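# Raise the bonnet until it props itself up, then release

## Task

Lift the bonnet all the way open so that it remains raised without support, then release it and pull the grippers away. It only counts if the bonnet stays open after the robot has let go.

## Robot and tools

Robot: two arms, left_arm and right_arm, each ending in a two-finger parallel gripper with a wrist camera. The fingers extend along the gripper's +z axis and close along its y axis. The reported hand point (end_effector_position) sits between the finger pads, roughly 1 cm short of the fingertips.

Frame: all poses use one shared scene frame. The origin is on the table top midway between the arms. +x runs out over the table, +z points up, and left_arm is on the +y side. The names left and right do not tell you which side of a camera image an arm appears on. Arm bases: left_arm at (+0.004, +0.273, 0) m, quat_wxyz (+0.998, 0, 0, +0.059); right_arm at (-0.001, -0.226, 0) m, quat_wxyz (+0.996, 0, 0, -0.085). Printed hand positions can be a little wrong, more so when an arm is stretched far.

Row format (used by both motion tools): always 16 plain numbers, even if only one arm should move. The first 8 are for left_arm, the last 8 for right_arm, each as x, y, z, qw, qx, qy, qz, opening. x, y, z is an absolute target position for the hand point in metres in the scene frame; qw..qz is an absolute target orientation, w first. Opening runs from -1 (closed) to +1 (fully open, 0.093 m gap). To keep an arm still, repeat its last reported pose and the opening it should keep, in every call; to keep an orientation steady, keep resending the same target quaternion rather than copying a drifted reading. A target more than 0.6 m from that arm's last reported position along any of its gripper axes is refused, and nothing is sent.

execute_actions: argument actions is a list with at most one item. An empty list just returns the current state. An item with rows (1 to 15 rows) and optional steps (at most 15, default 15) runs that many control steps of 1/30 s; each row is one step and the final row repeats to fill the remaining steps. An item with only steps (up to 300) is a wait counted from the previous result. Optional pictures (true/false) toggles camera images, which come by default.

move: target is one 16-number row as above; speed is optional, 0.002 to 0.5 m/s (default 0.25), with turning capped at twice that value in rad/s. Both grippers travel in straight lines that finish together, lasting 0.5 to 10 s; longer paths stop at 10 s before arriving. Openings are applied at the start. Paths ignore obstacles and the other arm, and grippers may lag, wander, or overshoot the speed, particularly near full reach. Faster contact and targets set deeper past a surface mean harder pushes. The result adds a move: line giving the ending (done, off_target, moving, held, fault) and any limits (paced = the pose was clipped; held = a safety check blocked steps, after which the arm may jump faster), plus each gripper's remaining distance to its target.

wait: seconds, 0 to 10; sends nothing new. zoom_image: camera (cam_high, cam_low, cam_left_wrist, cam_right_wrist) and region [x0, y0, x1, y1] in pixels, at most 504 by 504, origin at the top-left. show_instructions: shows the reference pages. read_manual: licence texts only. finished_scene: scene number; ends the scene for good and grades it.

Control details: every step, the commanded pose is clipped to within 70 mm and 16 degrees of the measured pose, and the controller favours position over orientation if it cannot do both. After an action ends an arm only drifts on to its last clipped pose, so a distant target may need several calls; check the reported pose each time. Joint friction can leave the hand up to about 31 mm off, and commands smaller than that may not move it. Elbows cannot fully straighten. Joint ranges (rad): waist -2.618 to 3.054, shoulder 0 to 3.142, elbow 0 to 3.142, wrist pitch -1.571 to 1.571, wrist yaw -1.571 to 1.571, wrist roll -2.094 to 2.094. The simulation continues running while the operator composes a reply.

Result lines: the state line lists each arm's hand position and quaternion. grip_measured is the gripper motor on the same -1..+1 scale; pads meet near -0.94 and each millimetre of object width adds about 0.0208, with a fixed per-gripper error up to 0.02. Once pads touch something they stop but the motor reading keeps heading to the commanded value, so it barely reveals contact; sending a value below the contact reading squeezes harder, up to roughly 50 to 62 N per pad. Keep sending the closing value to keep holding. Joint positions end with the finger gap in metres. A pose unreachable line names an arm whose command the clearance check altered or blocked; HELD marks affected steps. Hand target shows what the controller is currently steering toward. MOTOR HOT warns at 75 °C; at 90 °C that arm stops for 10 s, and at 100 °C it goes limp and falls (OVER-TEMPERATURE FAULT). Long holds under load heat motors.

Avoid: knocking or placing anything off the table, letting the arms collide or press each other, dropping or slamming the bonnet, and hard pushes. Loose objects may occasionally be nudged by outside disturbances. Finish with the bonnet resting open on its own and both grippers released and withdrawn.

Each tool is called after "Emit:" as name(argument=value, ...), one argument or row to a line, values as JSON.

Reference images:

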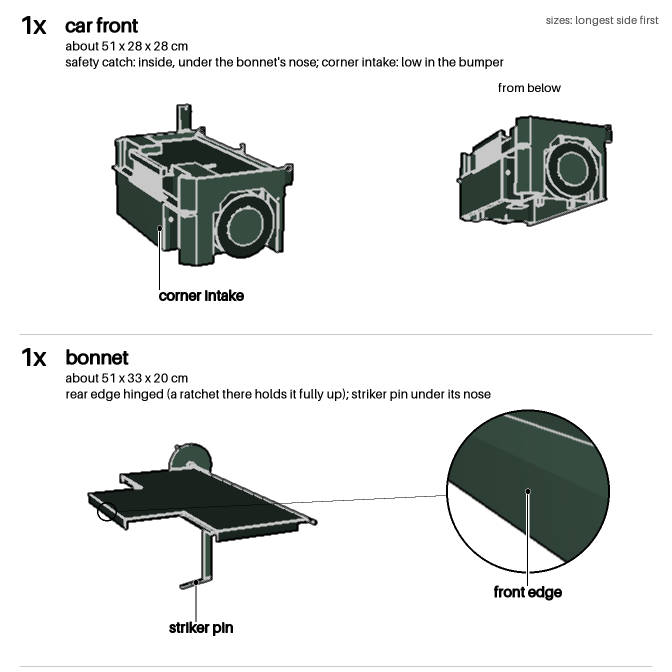

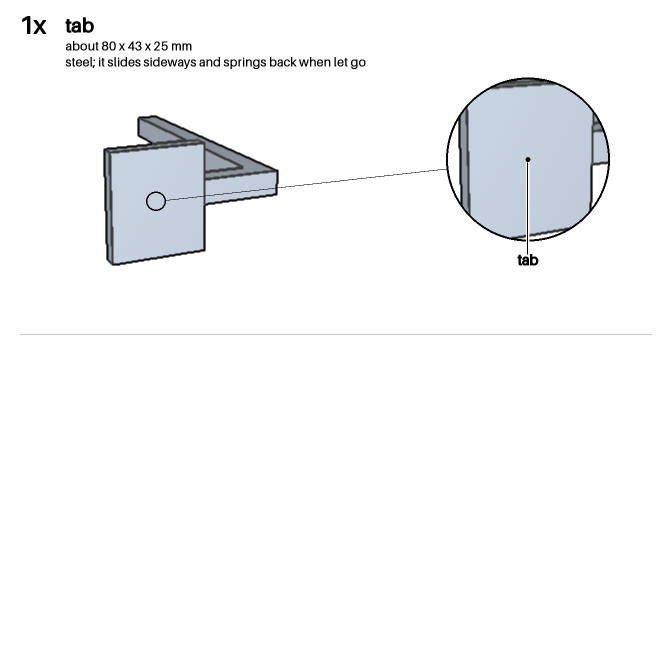

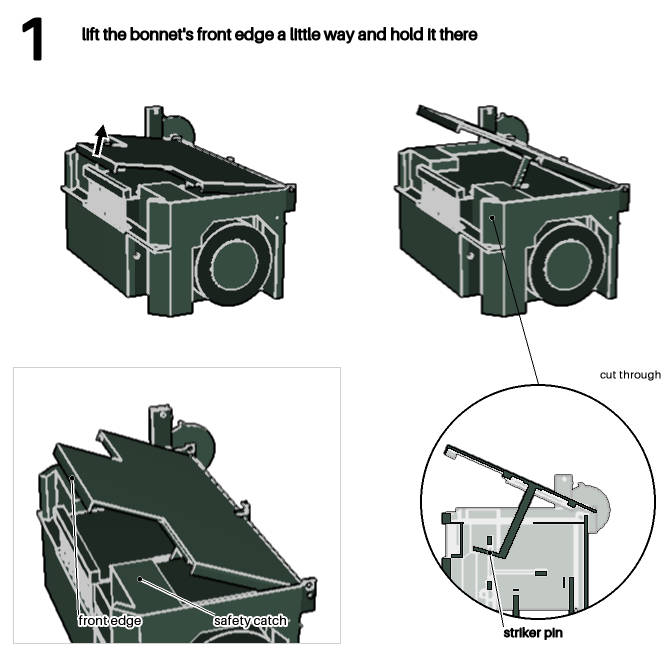

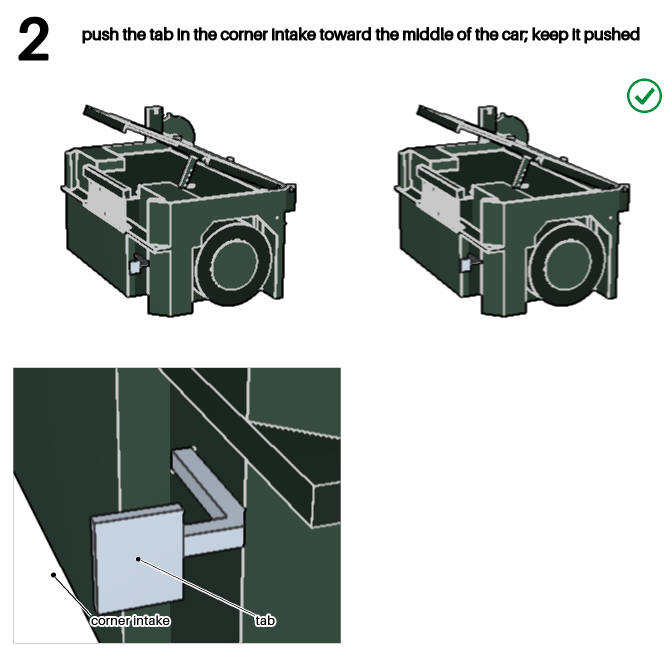

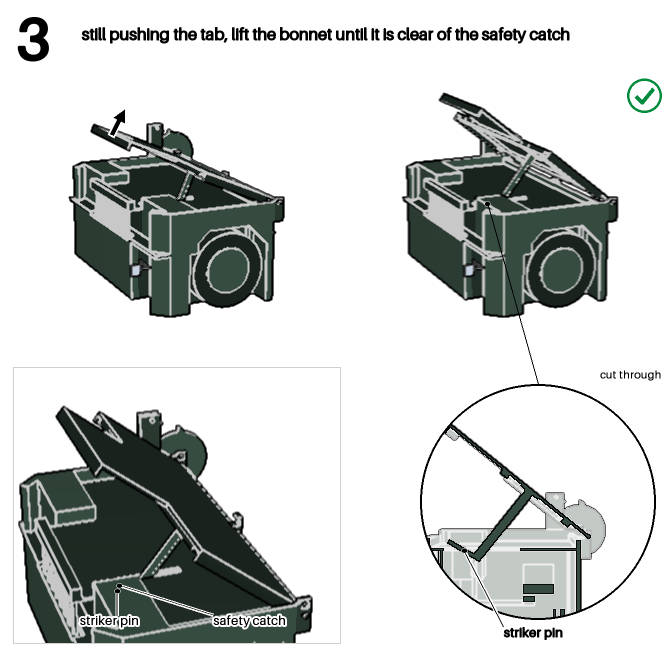

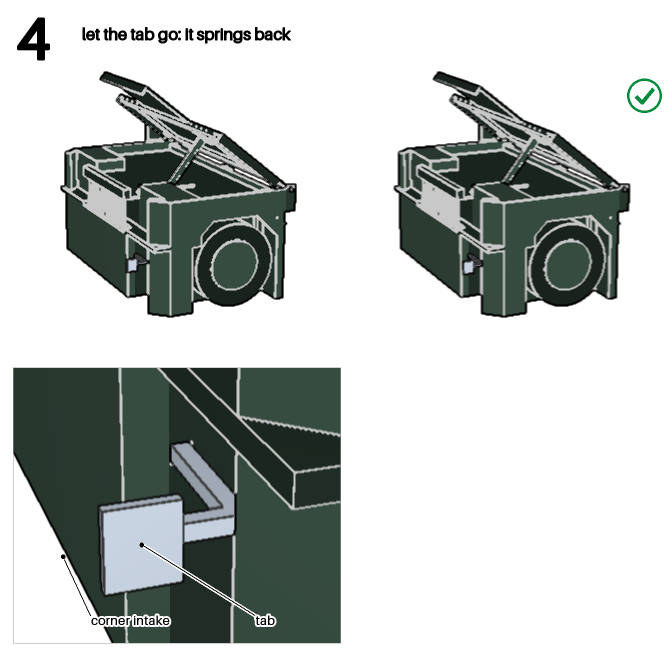

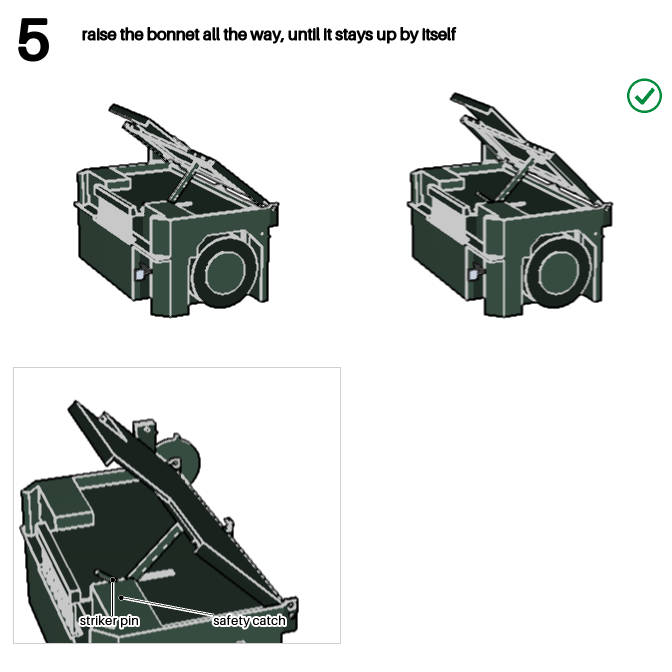

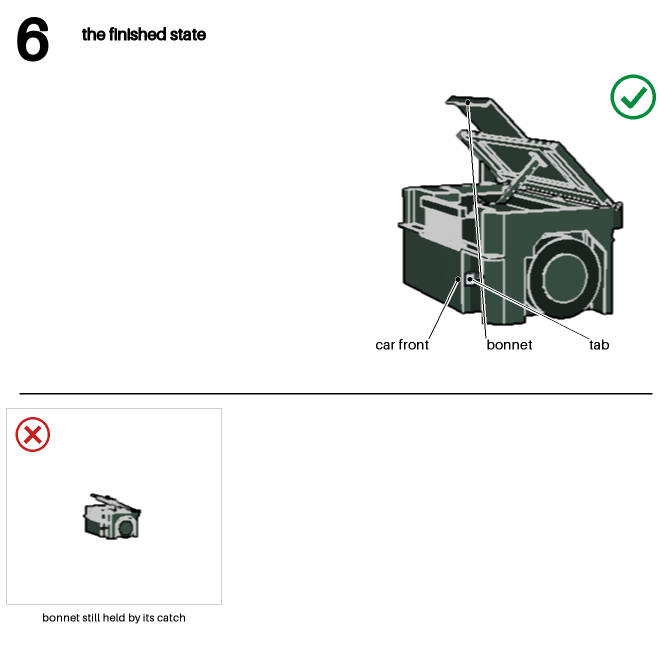

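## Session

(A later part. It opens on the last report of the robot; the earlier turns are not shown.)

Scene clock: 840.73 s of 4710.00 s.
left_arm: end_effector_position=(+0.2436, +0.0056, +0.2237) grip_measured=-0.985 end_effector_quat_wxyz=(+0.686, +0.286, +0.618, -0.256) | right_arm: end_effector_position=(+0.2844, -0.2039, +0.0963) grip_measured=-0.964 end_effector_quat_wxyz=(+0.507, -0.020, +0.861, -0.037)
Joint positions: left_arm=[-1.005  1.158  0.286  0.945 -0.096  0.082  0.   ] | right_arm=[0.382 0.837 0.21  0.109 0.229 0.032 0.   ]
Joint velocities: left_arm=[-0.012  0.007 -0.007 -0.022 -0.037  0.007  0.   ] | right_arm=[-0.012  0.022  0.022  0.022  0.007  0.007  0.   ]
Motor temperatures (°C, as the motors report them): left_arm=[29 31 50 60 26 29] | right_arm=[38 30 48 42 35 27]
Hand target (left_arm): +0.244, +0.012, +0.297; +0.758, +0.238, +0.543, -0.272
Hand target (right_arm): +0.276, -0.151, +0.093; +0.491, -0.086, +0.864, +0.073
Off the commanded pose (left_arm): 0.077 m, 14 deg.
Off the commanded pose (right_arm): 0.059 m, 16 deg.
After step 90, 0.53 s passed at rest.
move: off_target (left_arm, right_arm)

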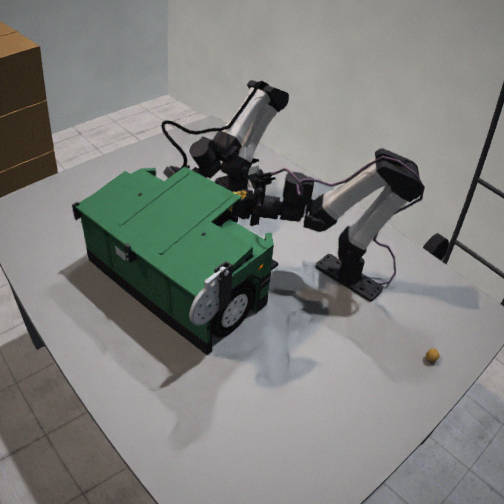

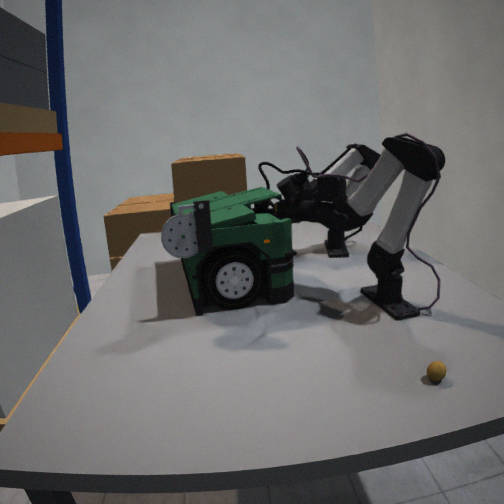

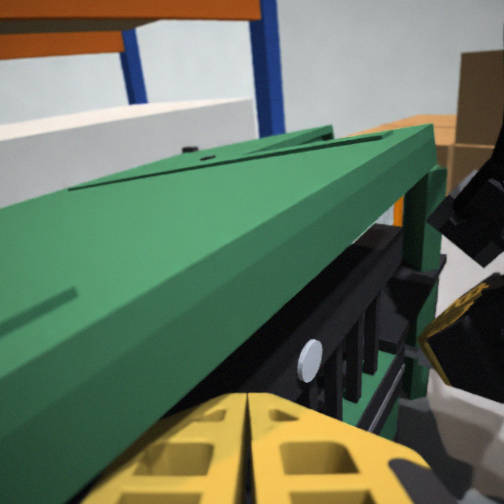

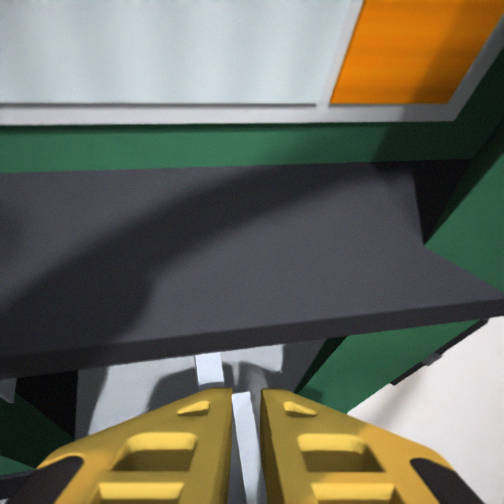

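Emit:
move(
  target=[0.21,0.04,0.235,0.728,0.253,0.579,-0.267,-1,0.285,-0.145,0.09,0.494,-0.09,0.86,0.08,-1],
  speed=0.08,
)

Emit:
move(
  target=[0.21,0.05,0.33,0.61,0.354,0.61,-0.354,-1,0.285,-0.145,0.09,0.494,-0.09,0.86,0.08,-1],
  speed=0.12,
)

Emit:
move(
  target=[0.27,0.0,0.32,0.433,0.433,0.75,-0.25,-1,0.285,-0.145,0.09,0.494,-0.09,0.86,0.08,-1],
  speed=0.1,
)

Scene clock: 849.33 s of 4710.00 s.
left_arm: end_effector_position=(+0.2139, +0.0377, +0.2326) grip_measured=-0.985 end_effector_quat_wxyz=(+0.721, +0.255, +0.587, -0.267) | right_arm: end_effector_position=(+0.2844, -0.2038, +0.0964) grip_measured=-0.964 end_effector_quat_wxyz=(+0.507, -0.020, +0.861, -0.037)
Joint positions: left_arm=[-1.049  0.963  0.126  1.021 -0.163  0.085  0.   ] | right_arm=[0.382 0.837 0.21  0.11  0.229 0.032 0.   ]
Joint velocities: left_arm=[-0.017 -0.007 -0.007  0.022  0.022 -0.007  0.   ] | right_arm=[-0.017 -0.007  0.012 -0.007 -0.037 -0.081  0.   ]
Motor temperatures (°C, as the motors report them): left_arm=[29 31 52 62 26 29] | right_arm=[38 30 48 42 36 27]
Hand target (left_arm): +0.210, +0.041, +0.235; +0.727, +0.252, +0.579, -0.268
Hand target (right_arm): +0.276, -0.151, +0.093; +0.491, -0.086, +0.864, +0.074
Off the commanded pose (left_arm): 0.005 m, 1 deg.
Off the commanded pose (right_arm): 0.059 m, 16 deg.
After step 90, 3.60 s passed at rest.
move: off_target (right_arm)

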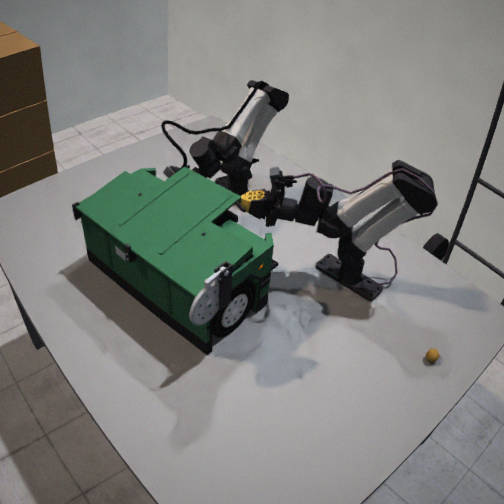

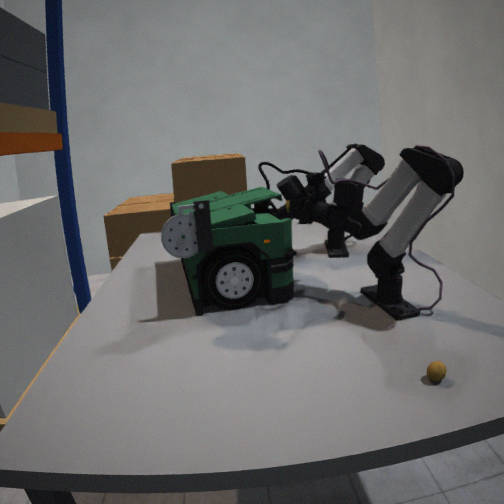

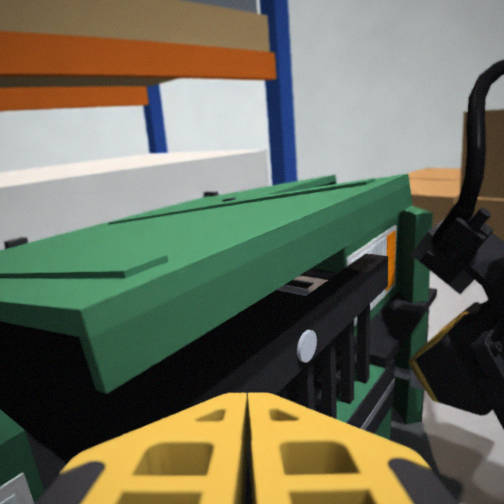

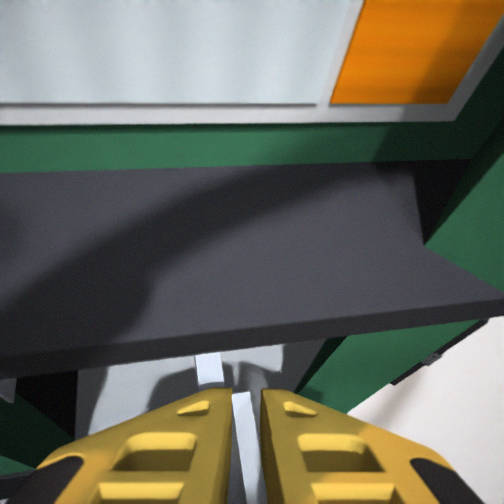

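Scene clock: 851.40 s of 4710.00 s.
left_arm: end_effector_position=(+0.2054, +0.0513, +0.3245) grip_measured=-0.985 end_effector_quat_wxyz=(+0.612, +0.360, +0.612, -0.349) | right_arm: end_effector_position=(+0.2844, -0.2039, +0.0964) grip_measured=-0.964 end_effector_quat_wxyz=(+0.507, -0.020, +0.861, -0.037)
Joint positions: left_arm=[-0.693  0.695  0.63   0.057  0.476  0.016  0.   ] | right_arm=[0.382 0.837 0.21  0.11  0.229 0.032 0.   ]
Joint velocities: left_arm=[ 0.002  0.002  0.012  0.007 -0.022 -0.051  0.   ] | right_arm=[-0.007 -0.002 -0.012  0.022 -0.051  0.007  0.   ]
Motor temperatures (°C, as the motors report them): left_arm=[29 31 52 62 26 29] | right_arm=[38 30 49 42 36 27]
Hand target (left_arm): +0.210, +0.051, +0.330; +0.612, +0.358, +0.612, -0.350
Hand target (right_arm): +0.276, -0.151, +0.093; +0.491, -0.086, +0.864, +0.073
Off the commanded pose (left_arm): 0.007 m, 1 deg.
Off the commanded pose (right_arm): 0.059 m, 16 deg.
move: off_target (right_arm)

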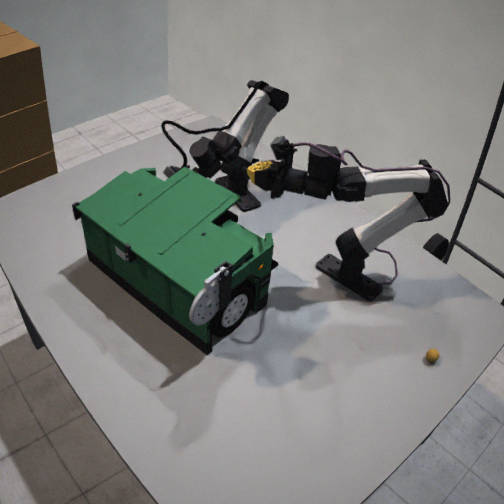

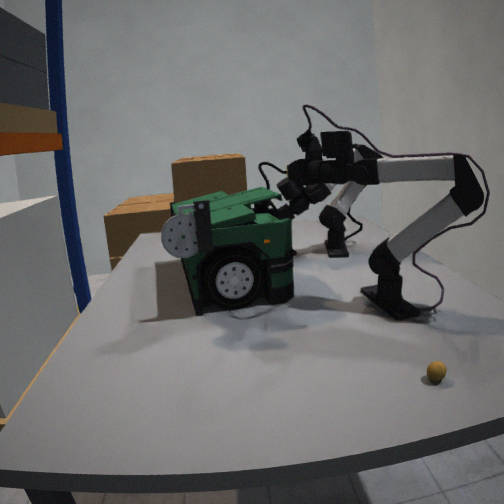

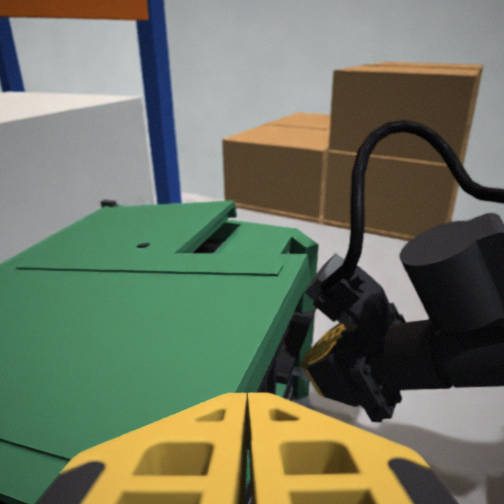

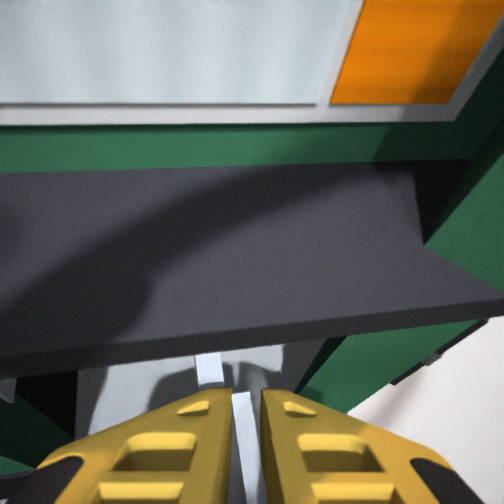

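Scene clock: 854.50 s of 4710.00 s.
left_arm: end_effector_position=(+0.2706, +0.0030, +0.3113) grip_measured=-0.985 end_effector_quat_wxyz=(+0.427, +0.428, +0.757, -0.249) | right_arm: end_effector_position=(+0.2844, -0.2038, +0.0964) grip_measured=-0.964 end_effector_quat_wxyz=(+0.507, -0.020, +0.861, -0.037)
Joint positions: left_arm=[-0.763  1.256  1.311 -0.628  0.341  0.2    0.   ] | right_arm=[0.382 0.837 0.21  0.11  0.229 0.032 0.   ]
Joint velocities: left_arm=[-0.002 -0.002 -0.007  0.037 -0.007  0.007  0.   ] | right_arm=[ 0.002 -0.002  0.002  0.095  0.095 -0.022  0.   ]
Motor temperatures (°C, as the motors report them): left_arm=[29 31 52 61 26 29] | right_arm=[38 30 49 42 36 27]
Hand target (left_arm): +0.272, -0.001, +0.319; +0.434, +0.433, +0.750, -0.247
Hand target (right_arm): +0.276, -0.151, +0.093; +0.491, -0.086, +0.864, +0.073
Off the commanded pose (left_arm): 0.009 m, 1 deg.
Off the commanded pose (right_arm): 0.059 m, 16 deg.
move: off_target (right_arm)

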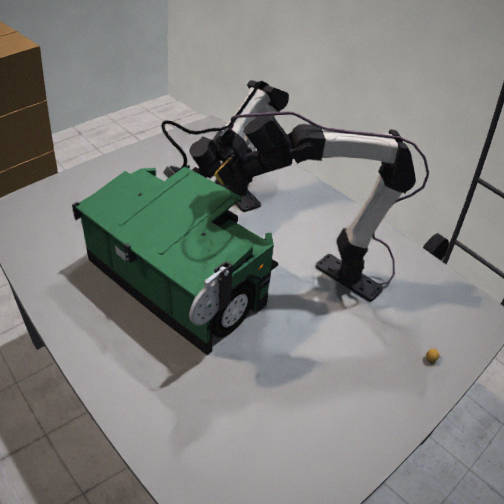

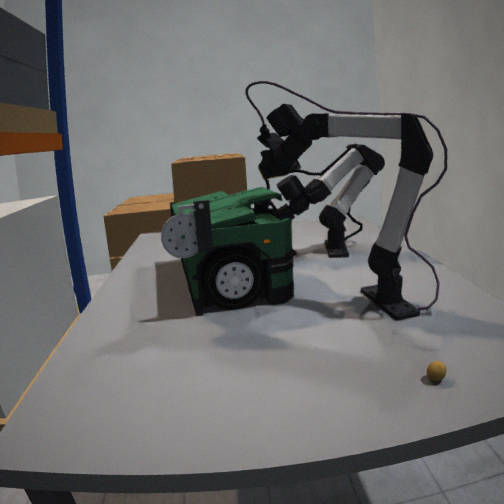

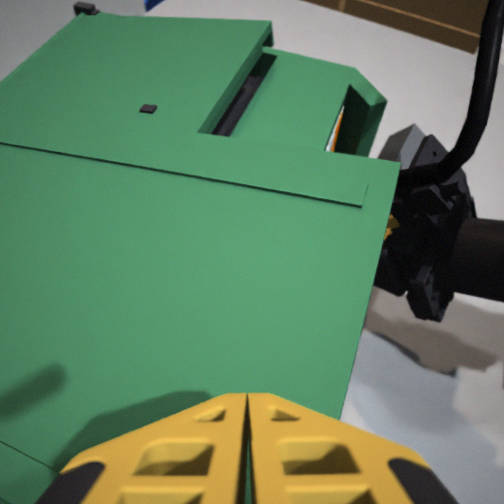

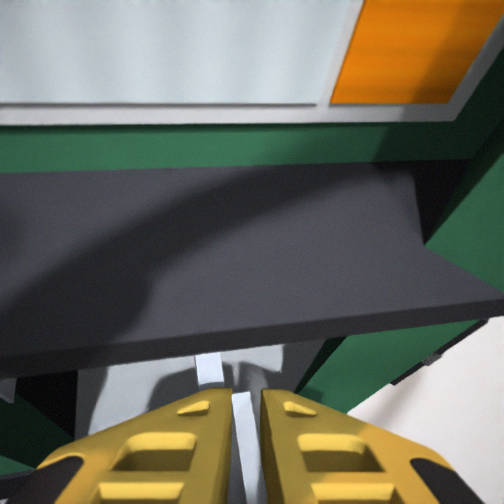

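Emit:
execute_actions(
  actions=[],
)

Scene clock: 867.43 s of 4710.00 s.
left_arm: end_effector_position=(+0.2705, +0.0032, +0.3109) grip_measured=-0.985 end_effector_quat_wxyz=(+0.426, +0.428, +0.757, -0.249) | right_arm: end_effector_position=(+0.2844, -0.2038, +0.0964) grip_measured=-0.964 end_effector_quat_wxyz=(+0.507, -0.020, +0.861, -0.037)
Joint positions: left_arm=[-0.763  1.256  1.311 -0.63   0.34   0.2    0.   ] | right_arm=[0.382 0.837 0.21  0.11  0.229 0.032 0.   ]
Joint velocities: left_arm=[-0.017 -0.007 -0.017 -0.022  0.037 -0.007  0.   ] | right_arm=[-0.012 -0.027 -0.007 -0.022  0.022 -0.022  0.   ]
Motor temperatures (°C, as the motors report them): left_arm=[29 31 53 59 26 29] | right_arm=[38 30 49 42 38 27]
Hand target (left_arm): +0.272, -0.001, +0.319; +0.434, +0.433, +0.750, -0.247
Hand target (right_arm): +0.276, -0.151, +0.093; +0.491, -0.086, +0.864, +0.073
Off the commanded pose (left_arm): 0.010 m, 1 deg.
Off the commanded pose (right_arm): 0.059 m, 16 deg.
Steps of this call (steps 1 to 90: nothing new was sent; then 9.93 s passed at rest). Readings (end_effector_position):
1: left_arm (+0.2706, +0.0030, +0.3113) | right_arm (+0.2844, -0.2038, +0.0964)
2: left_arm (+0.2705, +0.0031, +0.3112) | right_arm (+0.2844, -0.2038, +0.0964)
4: left_arm (+0.2705, +0.0031, +0.3111) | right_arm (+0.2844, -0.2038, +0.0964)
8: left_arm (+0.2705, +0.0032, +0.3110) | right_arm (+0.2844, -0.2038, +0.0964)
90: the state above

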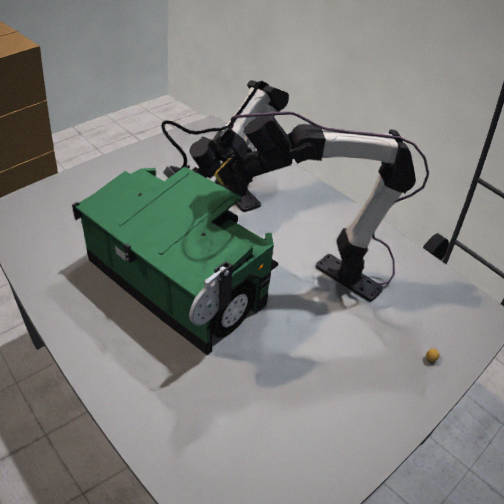

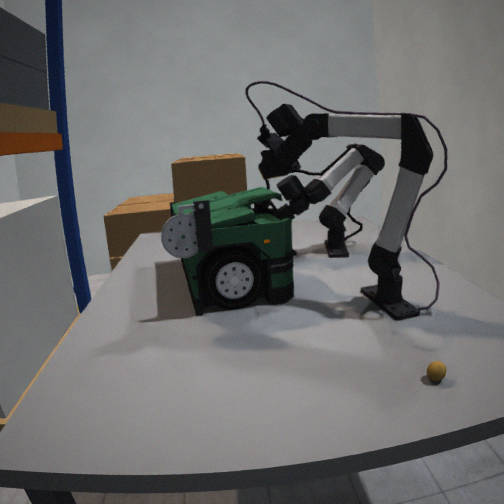

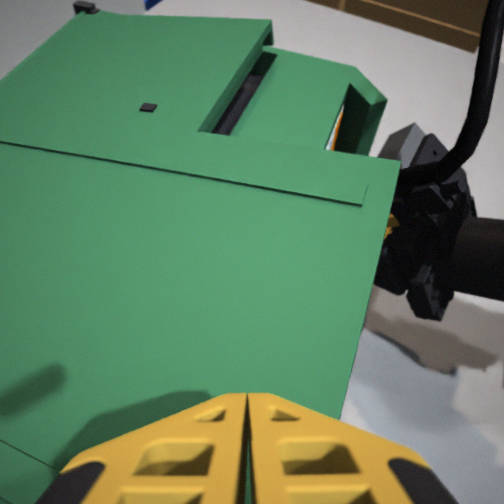

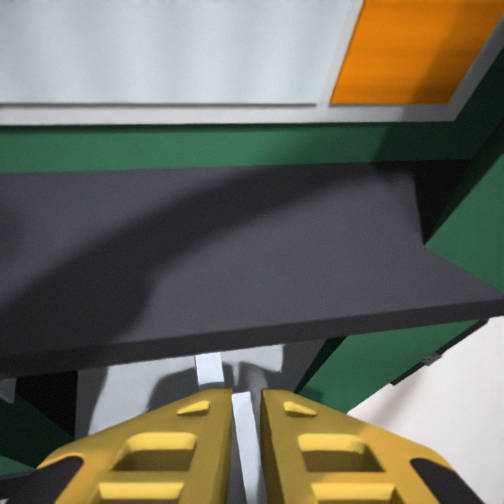

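Emit:
move(
  target=[0.27,0.0,0.27,0.433,0.433,0.75,-0.25,-1,0.285,-0.145,0.09,0.494,-0.09,0.86,0.08,-1],
  speed=0.03,
)

Scene clock: 881.90 s of 4710.00 s.
left_arm: end_effector_position=(+0.2757, -0.0008, +0.2693) grip_measured=-0.985 end_effector_quat_wxyz=(+0.428, +0.428, +0.756, -0.249) | right_arm: end_effector_position=(+0.2844, -0.2039, +0.0964) grip_measured=-0.964 end_effector_quat_wxyz=(+0.507, -0.020, +0.861, -0.037)
Joint positions: left_arm=[-0.763  1.245  1.131 -0.458  0.34   0.2    0.   ] | right_arm=[0.382 0.837 0.21  0.11  0.229 0.032 0.   ]
Joint velocities: left_arm=[-0.002 -0.022  0.007  0.007 -0.081 -0.051  0.   ] | right_arm=[ 0.007 -0.017 -0.017  0.051  0.022  0.022  0.   ]
Motor temperatures (°C, as the motors report them): left_arm=[29 32 52 58 26 29] | right_arm=[38 29 50 42 38 27]
Hand target (left_arm): +0.270, -0.000, +0.270; +0.433, +0.433, +0.750, -0.250
Hand target (right_arm): +0.276, -0.151, +0.093; +0.491, -0.086, +0.864, +0.073
Off the commanded pose (left_arm): 0.006 m, 1 deg.
Off the commanded pose (right_arm): 0.059 m, 16 deg.
After step 90, 6.67 s passed at rest.
move: off_target (right_arm)

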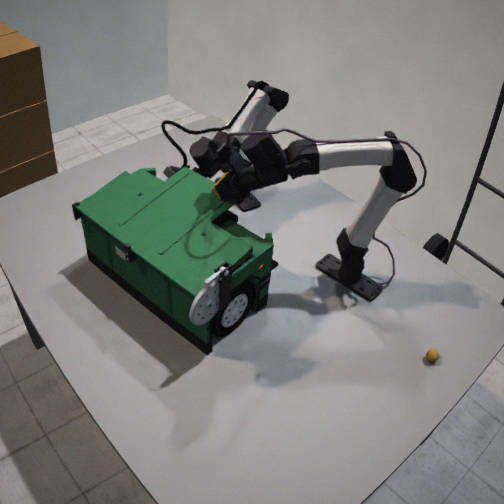

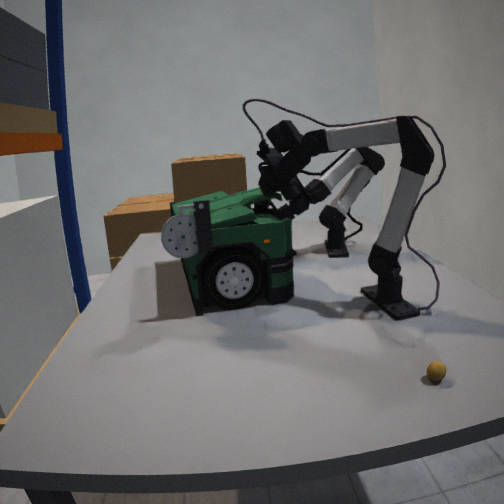

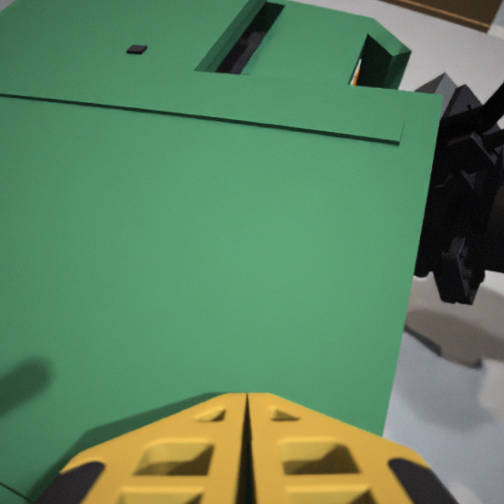

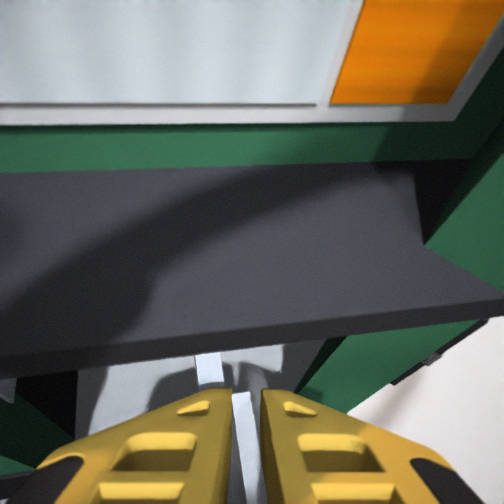

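Emit:
move(
  target=[0.27,0.0,0.245,0.433,0.433,0.75,-0.25,-1,0.285,-0.145,0.09,0.494,-0.09,0.86,0.08,-1],
  speed=0.02,
)

Scene clock: 894.17 s of 4710.00 s.
left_arm: end_effector_position=(+0.2782, -0.0031, +0.2704) grip_measured=-0.985 end_effector_quat_wxyz=(+0.465, +0.426, +0.733, -0.255) | right_arm: end_effector_position=(+0.2844, -0.2038, +0.0964) grip_measured=-0.964 end_effector_quat_wxyz=(+0.507, -0.020, +0.861, -0.037)
Joint positions: left_arm=[-0.763  1.212  1.043 -0.315  0.343  0.2    0.   ] | right_arm=[0.382 0.837 0.21  0.11  0.229 0.032 0.   ]
Joint velocities: left_arm=[-0.002  0.002 -0.002 -0.051 -0.066 -0.037  0.   ] | right_arm=[ 0.012 -0.027 -0.017 -0.007  0.037  0.051  0.   ]
Motor temperatures (°C, as the motors report them): left_arm=[29 32 50 57 26 29] | right_arm=[38 29 50 42 38 27]
Hand target (left_arm): +0.270, -0.000, +0.246; +0.433, +0.433, +0.750, -0.250
Hand target (right_arm): +0.276, -0.151, +0.093; +0.491, -0.086, +0.864, +0.073
Off the commanded pose (left_arm): 0.027 m, 4 deg.
Off the commanded pose (right_arm): 0.059 m, 16 deg.
After step 90, 2.17 s passed at rest.
move: off_target (left_arm, right_arm)

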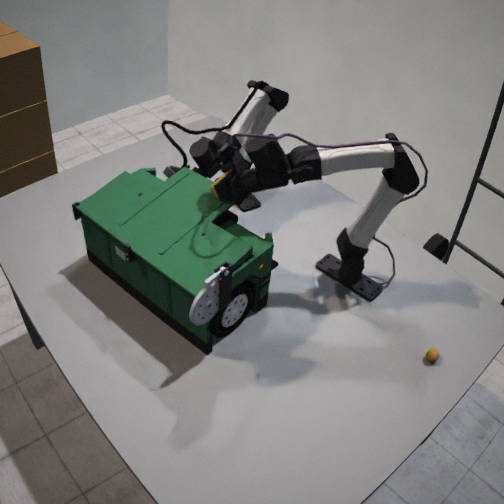

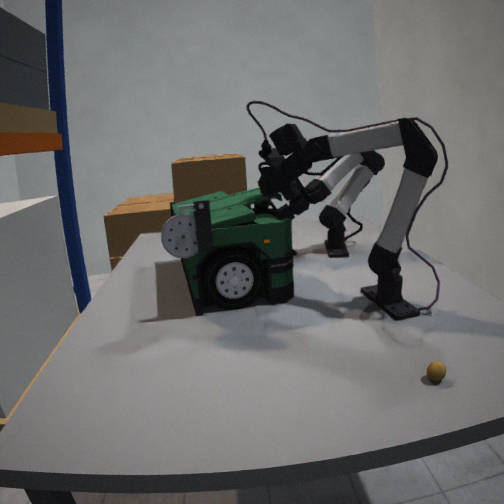

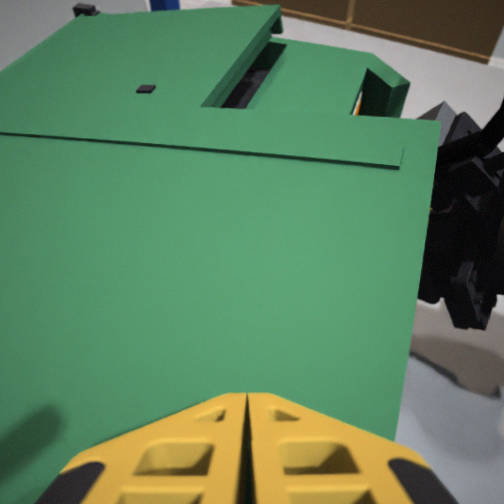

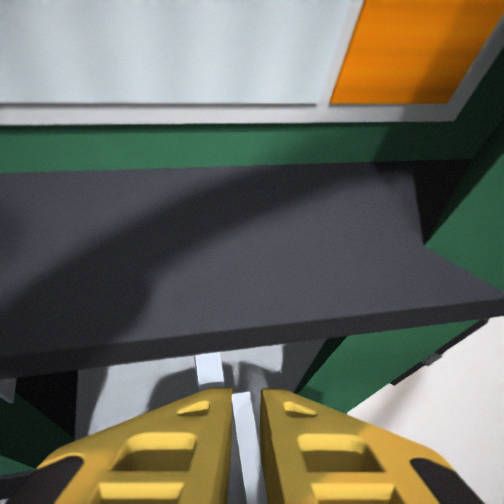

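Emit:
zoom_image(
  camera="cam_low",
  region=[150,170,320,310],
)

Emit:
zoom_image(
  camera="cam_high",
  region=[60,150,290,360],
)

Region (150, 170, 320, 310) of cam_low's 504x504 image, scaled by 2.965, with more detail than that image has; it fills the top 415 rows of this view, and the rest is white.

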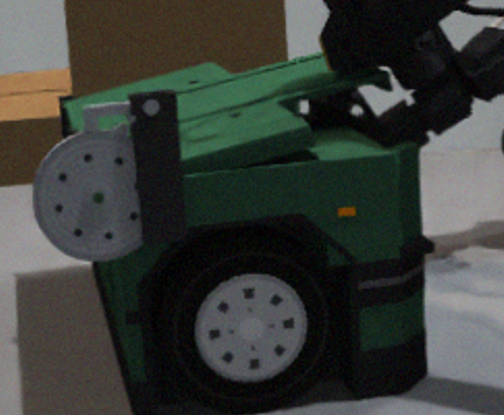

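Region (60, 150, 290, 360) of cam_high's 504x504 image, scaled by 2.191, with more detail than that image has; it fills the top 460 rows of this view, and the rest is white.

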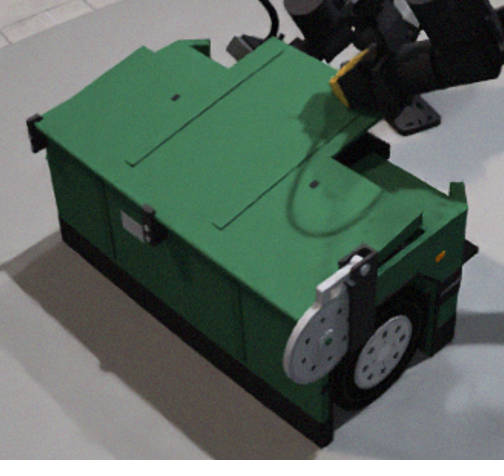

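Emit:
zoom_image(
  camera="cam_right_wrist",
  region=[0,300,340,504],
)

Region (0, 300, 340, 504) of cam_right_wrist's 504x504 image, scaled by 1.482, with more detail than that image has; it fills the top 302 rows of this view, and the rest is white.

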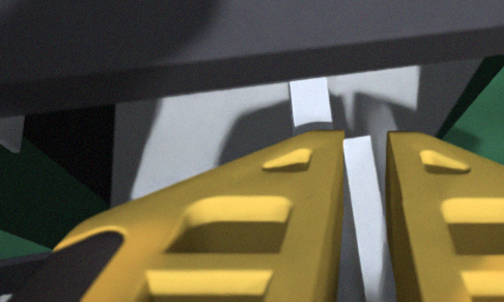

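Emit:
move(
  target=[0.27,0.0,0.32,0.433,0.433,0.75,-0.25,-1,0.284,-0.21,0.093,0.494,-0.09,0.86,0.08,0.2],
  speed=0.05,
)

Emit:
move(
  target=[0.27,0.0,0.32,0.433,0.433,0.75,-0.25,-1,0.225,-0.25,0.11,0.48,-0.22,0.83,0.13,-1],
  speed=0.05,
)

Scene clock: 937.30 s of 4710.00 s.
left_arm: end_effector_position=(+0.2678, +0.0046, +0.3132) grip_measured=-0.985 end_effector_quat_wxyz=(+0.428, +0.429, +0.756, -0.250) | right_arm: end_effector_position=(+0.2807, -0.2093, +0.0904) grip_measured=+0.198 end_effector_quat_wxyz=(+0.496, -0.089, +0.861, +0.075)
Joint positions: left_arm=[-0.763  1.245  1.309 -0.635  0.343  0.2    0.   ] | right_arm=[ 0.031  0.855  0.21   0.091 -0.337 -0.156  0.055]
Joint velocities: left_arm=[-0.002  0.002 -0.012  0.037 -0.037 -0.022  0.   ] | right_arm=[ 0.007 -0.022  0.007  0.022 -0.051 -0.051  0.   ]
Motor temperatures (°C, as the motors report them): left_arm=[29 32 47 54 26 29] | right_arm=[39 29 51 42 41 27]
Hand target (left_arm): +0.270, +0.000, +0.319; +0.433, +0.433, +0.750, -0.250
Hand target (right_arm): +0.284, -0.211, +0.093; +0.493, -0.091, +0.862, +0.077
Off the commanded pose (left_arm): 0.009 m, 1 deg.
Off the commanded pose (right_arm): 0.004 m, 1 deg.
After step 90, 37.00 s passed at rest.
move: done

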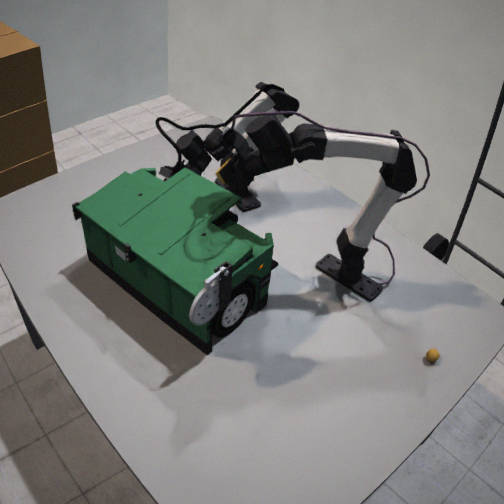

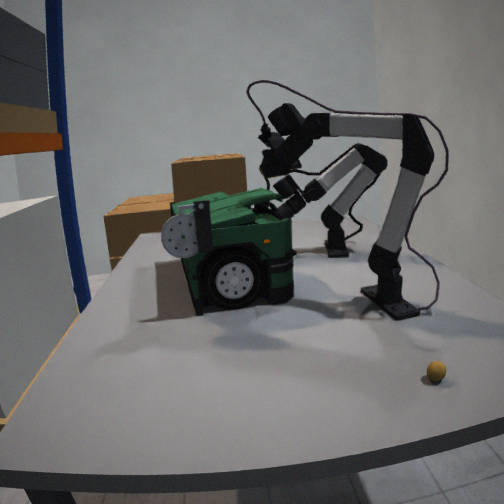

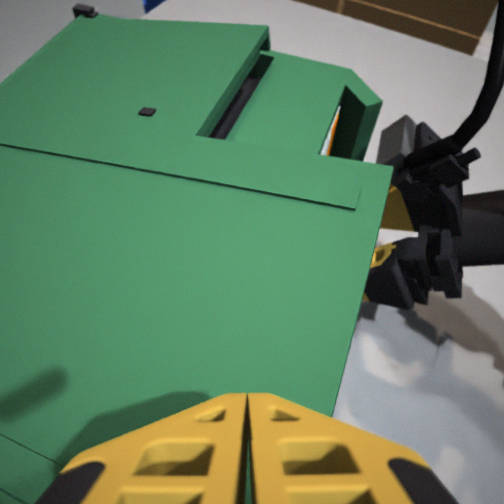

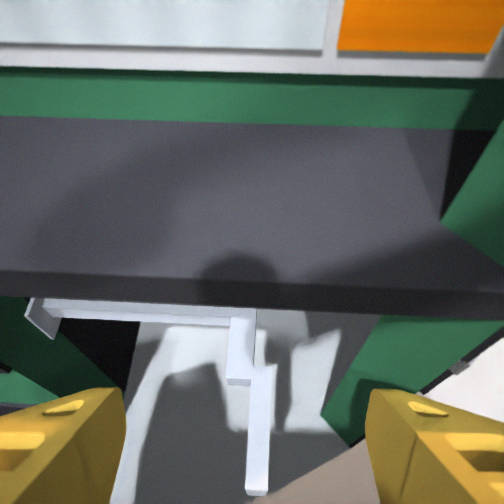

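Scene clock: 940.73 s of 4710.00 s.
left_arm: end_effector_position=(+0.2676, +0.0048, +0.3128) grip_measured=-0.985 end_effector_quat_wxyz=(+0.427, +0.429, +0.756, -0.250) | right_arm: end_effector_position=(+0.2240, -0.2493, +0.1038) grip_measured=-0.985 end_effector_quat_wxyz=(+0.479, -0.222, +0.840, +0.122)
Joint positions: left_arm=[-0.763  1.245  1.309 -0.637  0.343  0.2    0.   ] | right_arm=[-0.591  0.918  0.408 -0.598 -0.963 -1.033  0.   ]
Joint velocities: left_arm=[-0.007 -0.022 -0.002  0.022  0.037  0.007  0.   ] | right_arm=[-0.012 -0.017 -0.012 -0.066 -0.007 -0.022  0.   ]
Motor temperatures (°C, as the motors report them): left_arm=[29 32 47 54 26 29] | right_arm=[38 29 51 41 40 27]
Hand target (left_arm): +0.270, +0.000, +0.320; +0.433, +0.433, +0.750, -0.250
Hand target (right_arm): +0.226, -0.252, +0.109; +0.482, -0.222, +0.838, +0.125
Off the commanded pose (left_arm): 0.009 m, 1 deg.
Off the commanded pose (right_arm): 0.006 m, 1 deg.
move: done

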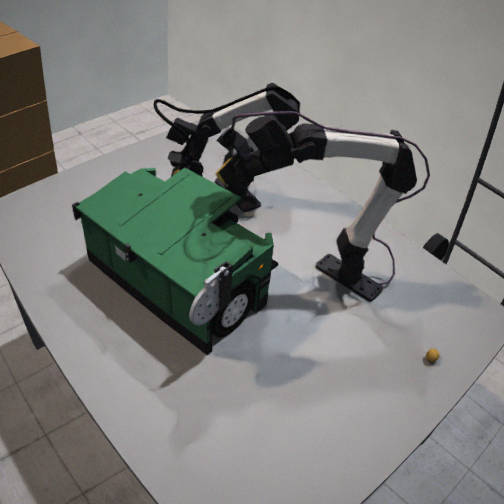

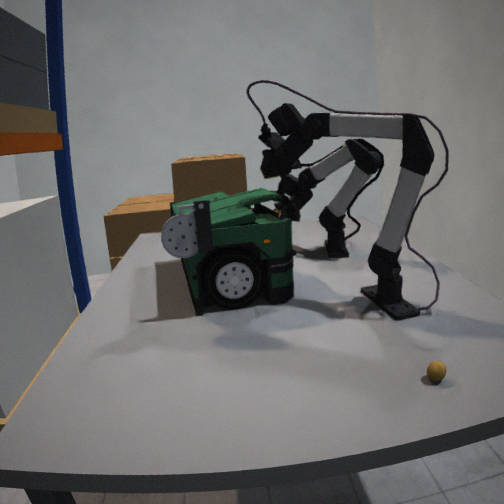

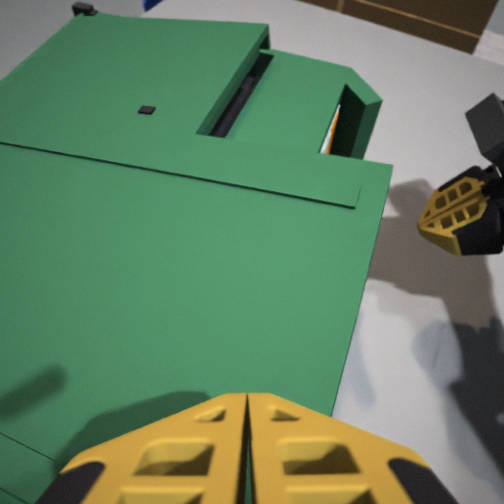

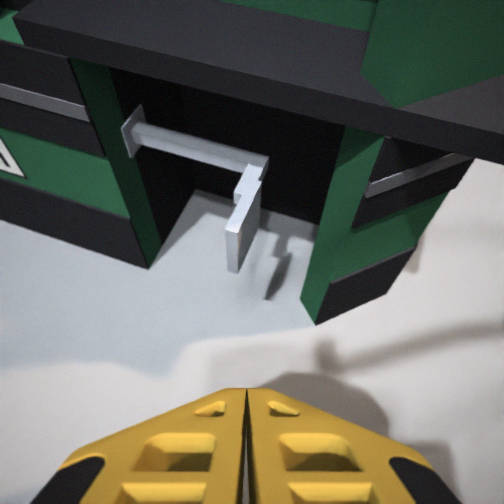

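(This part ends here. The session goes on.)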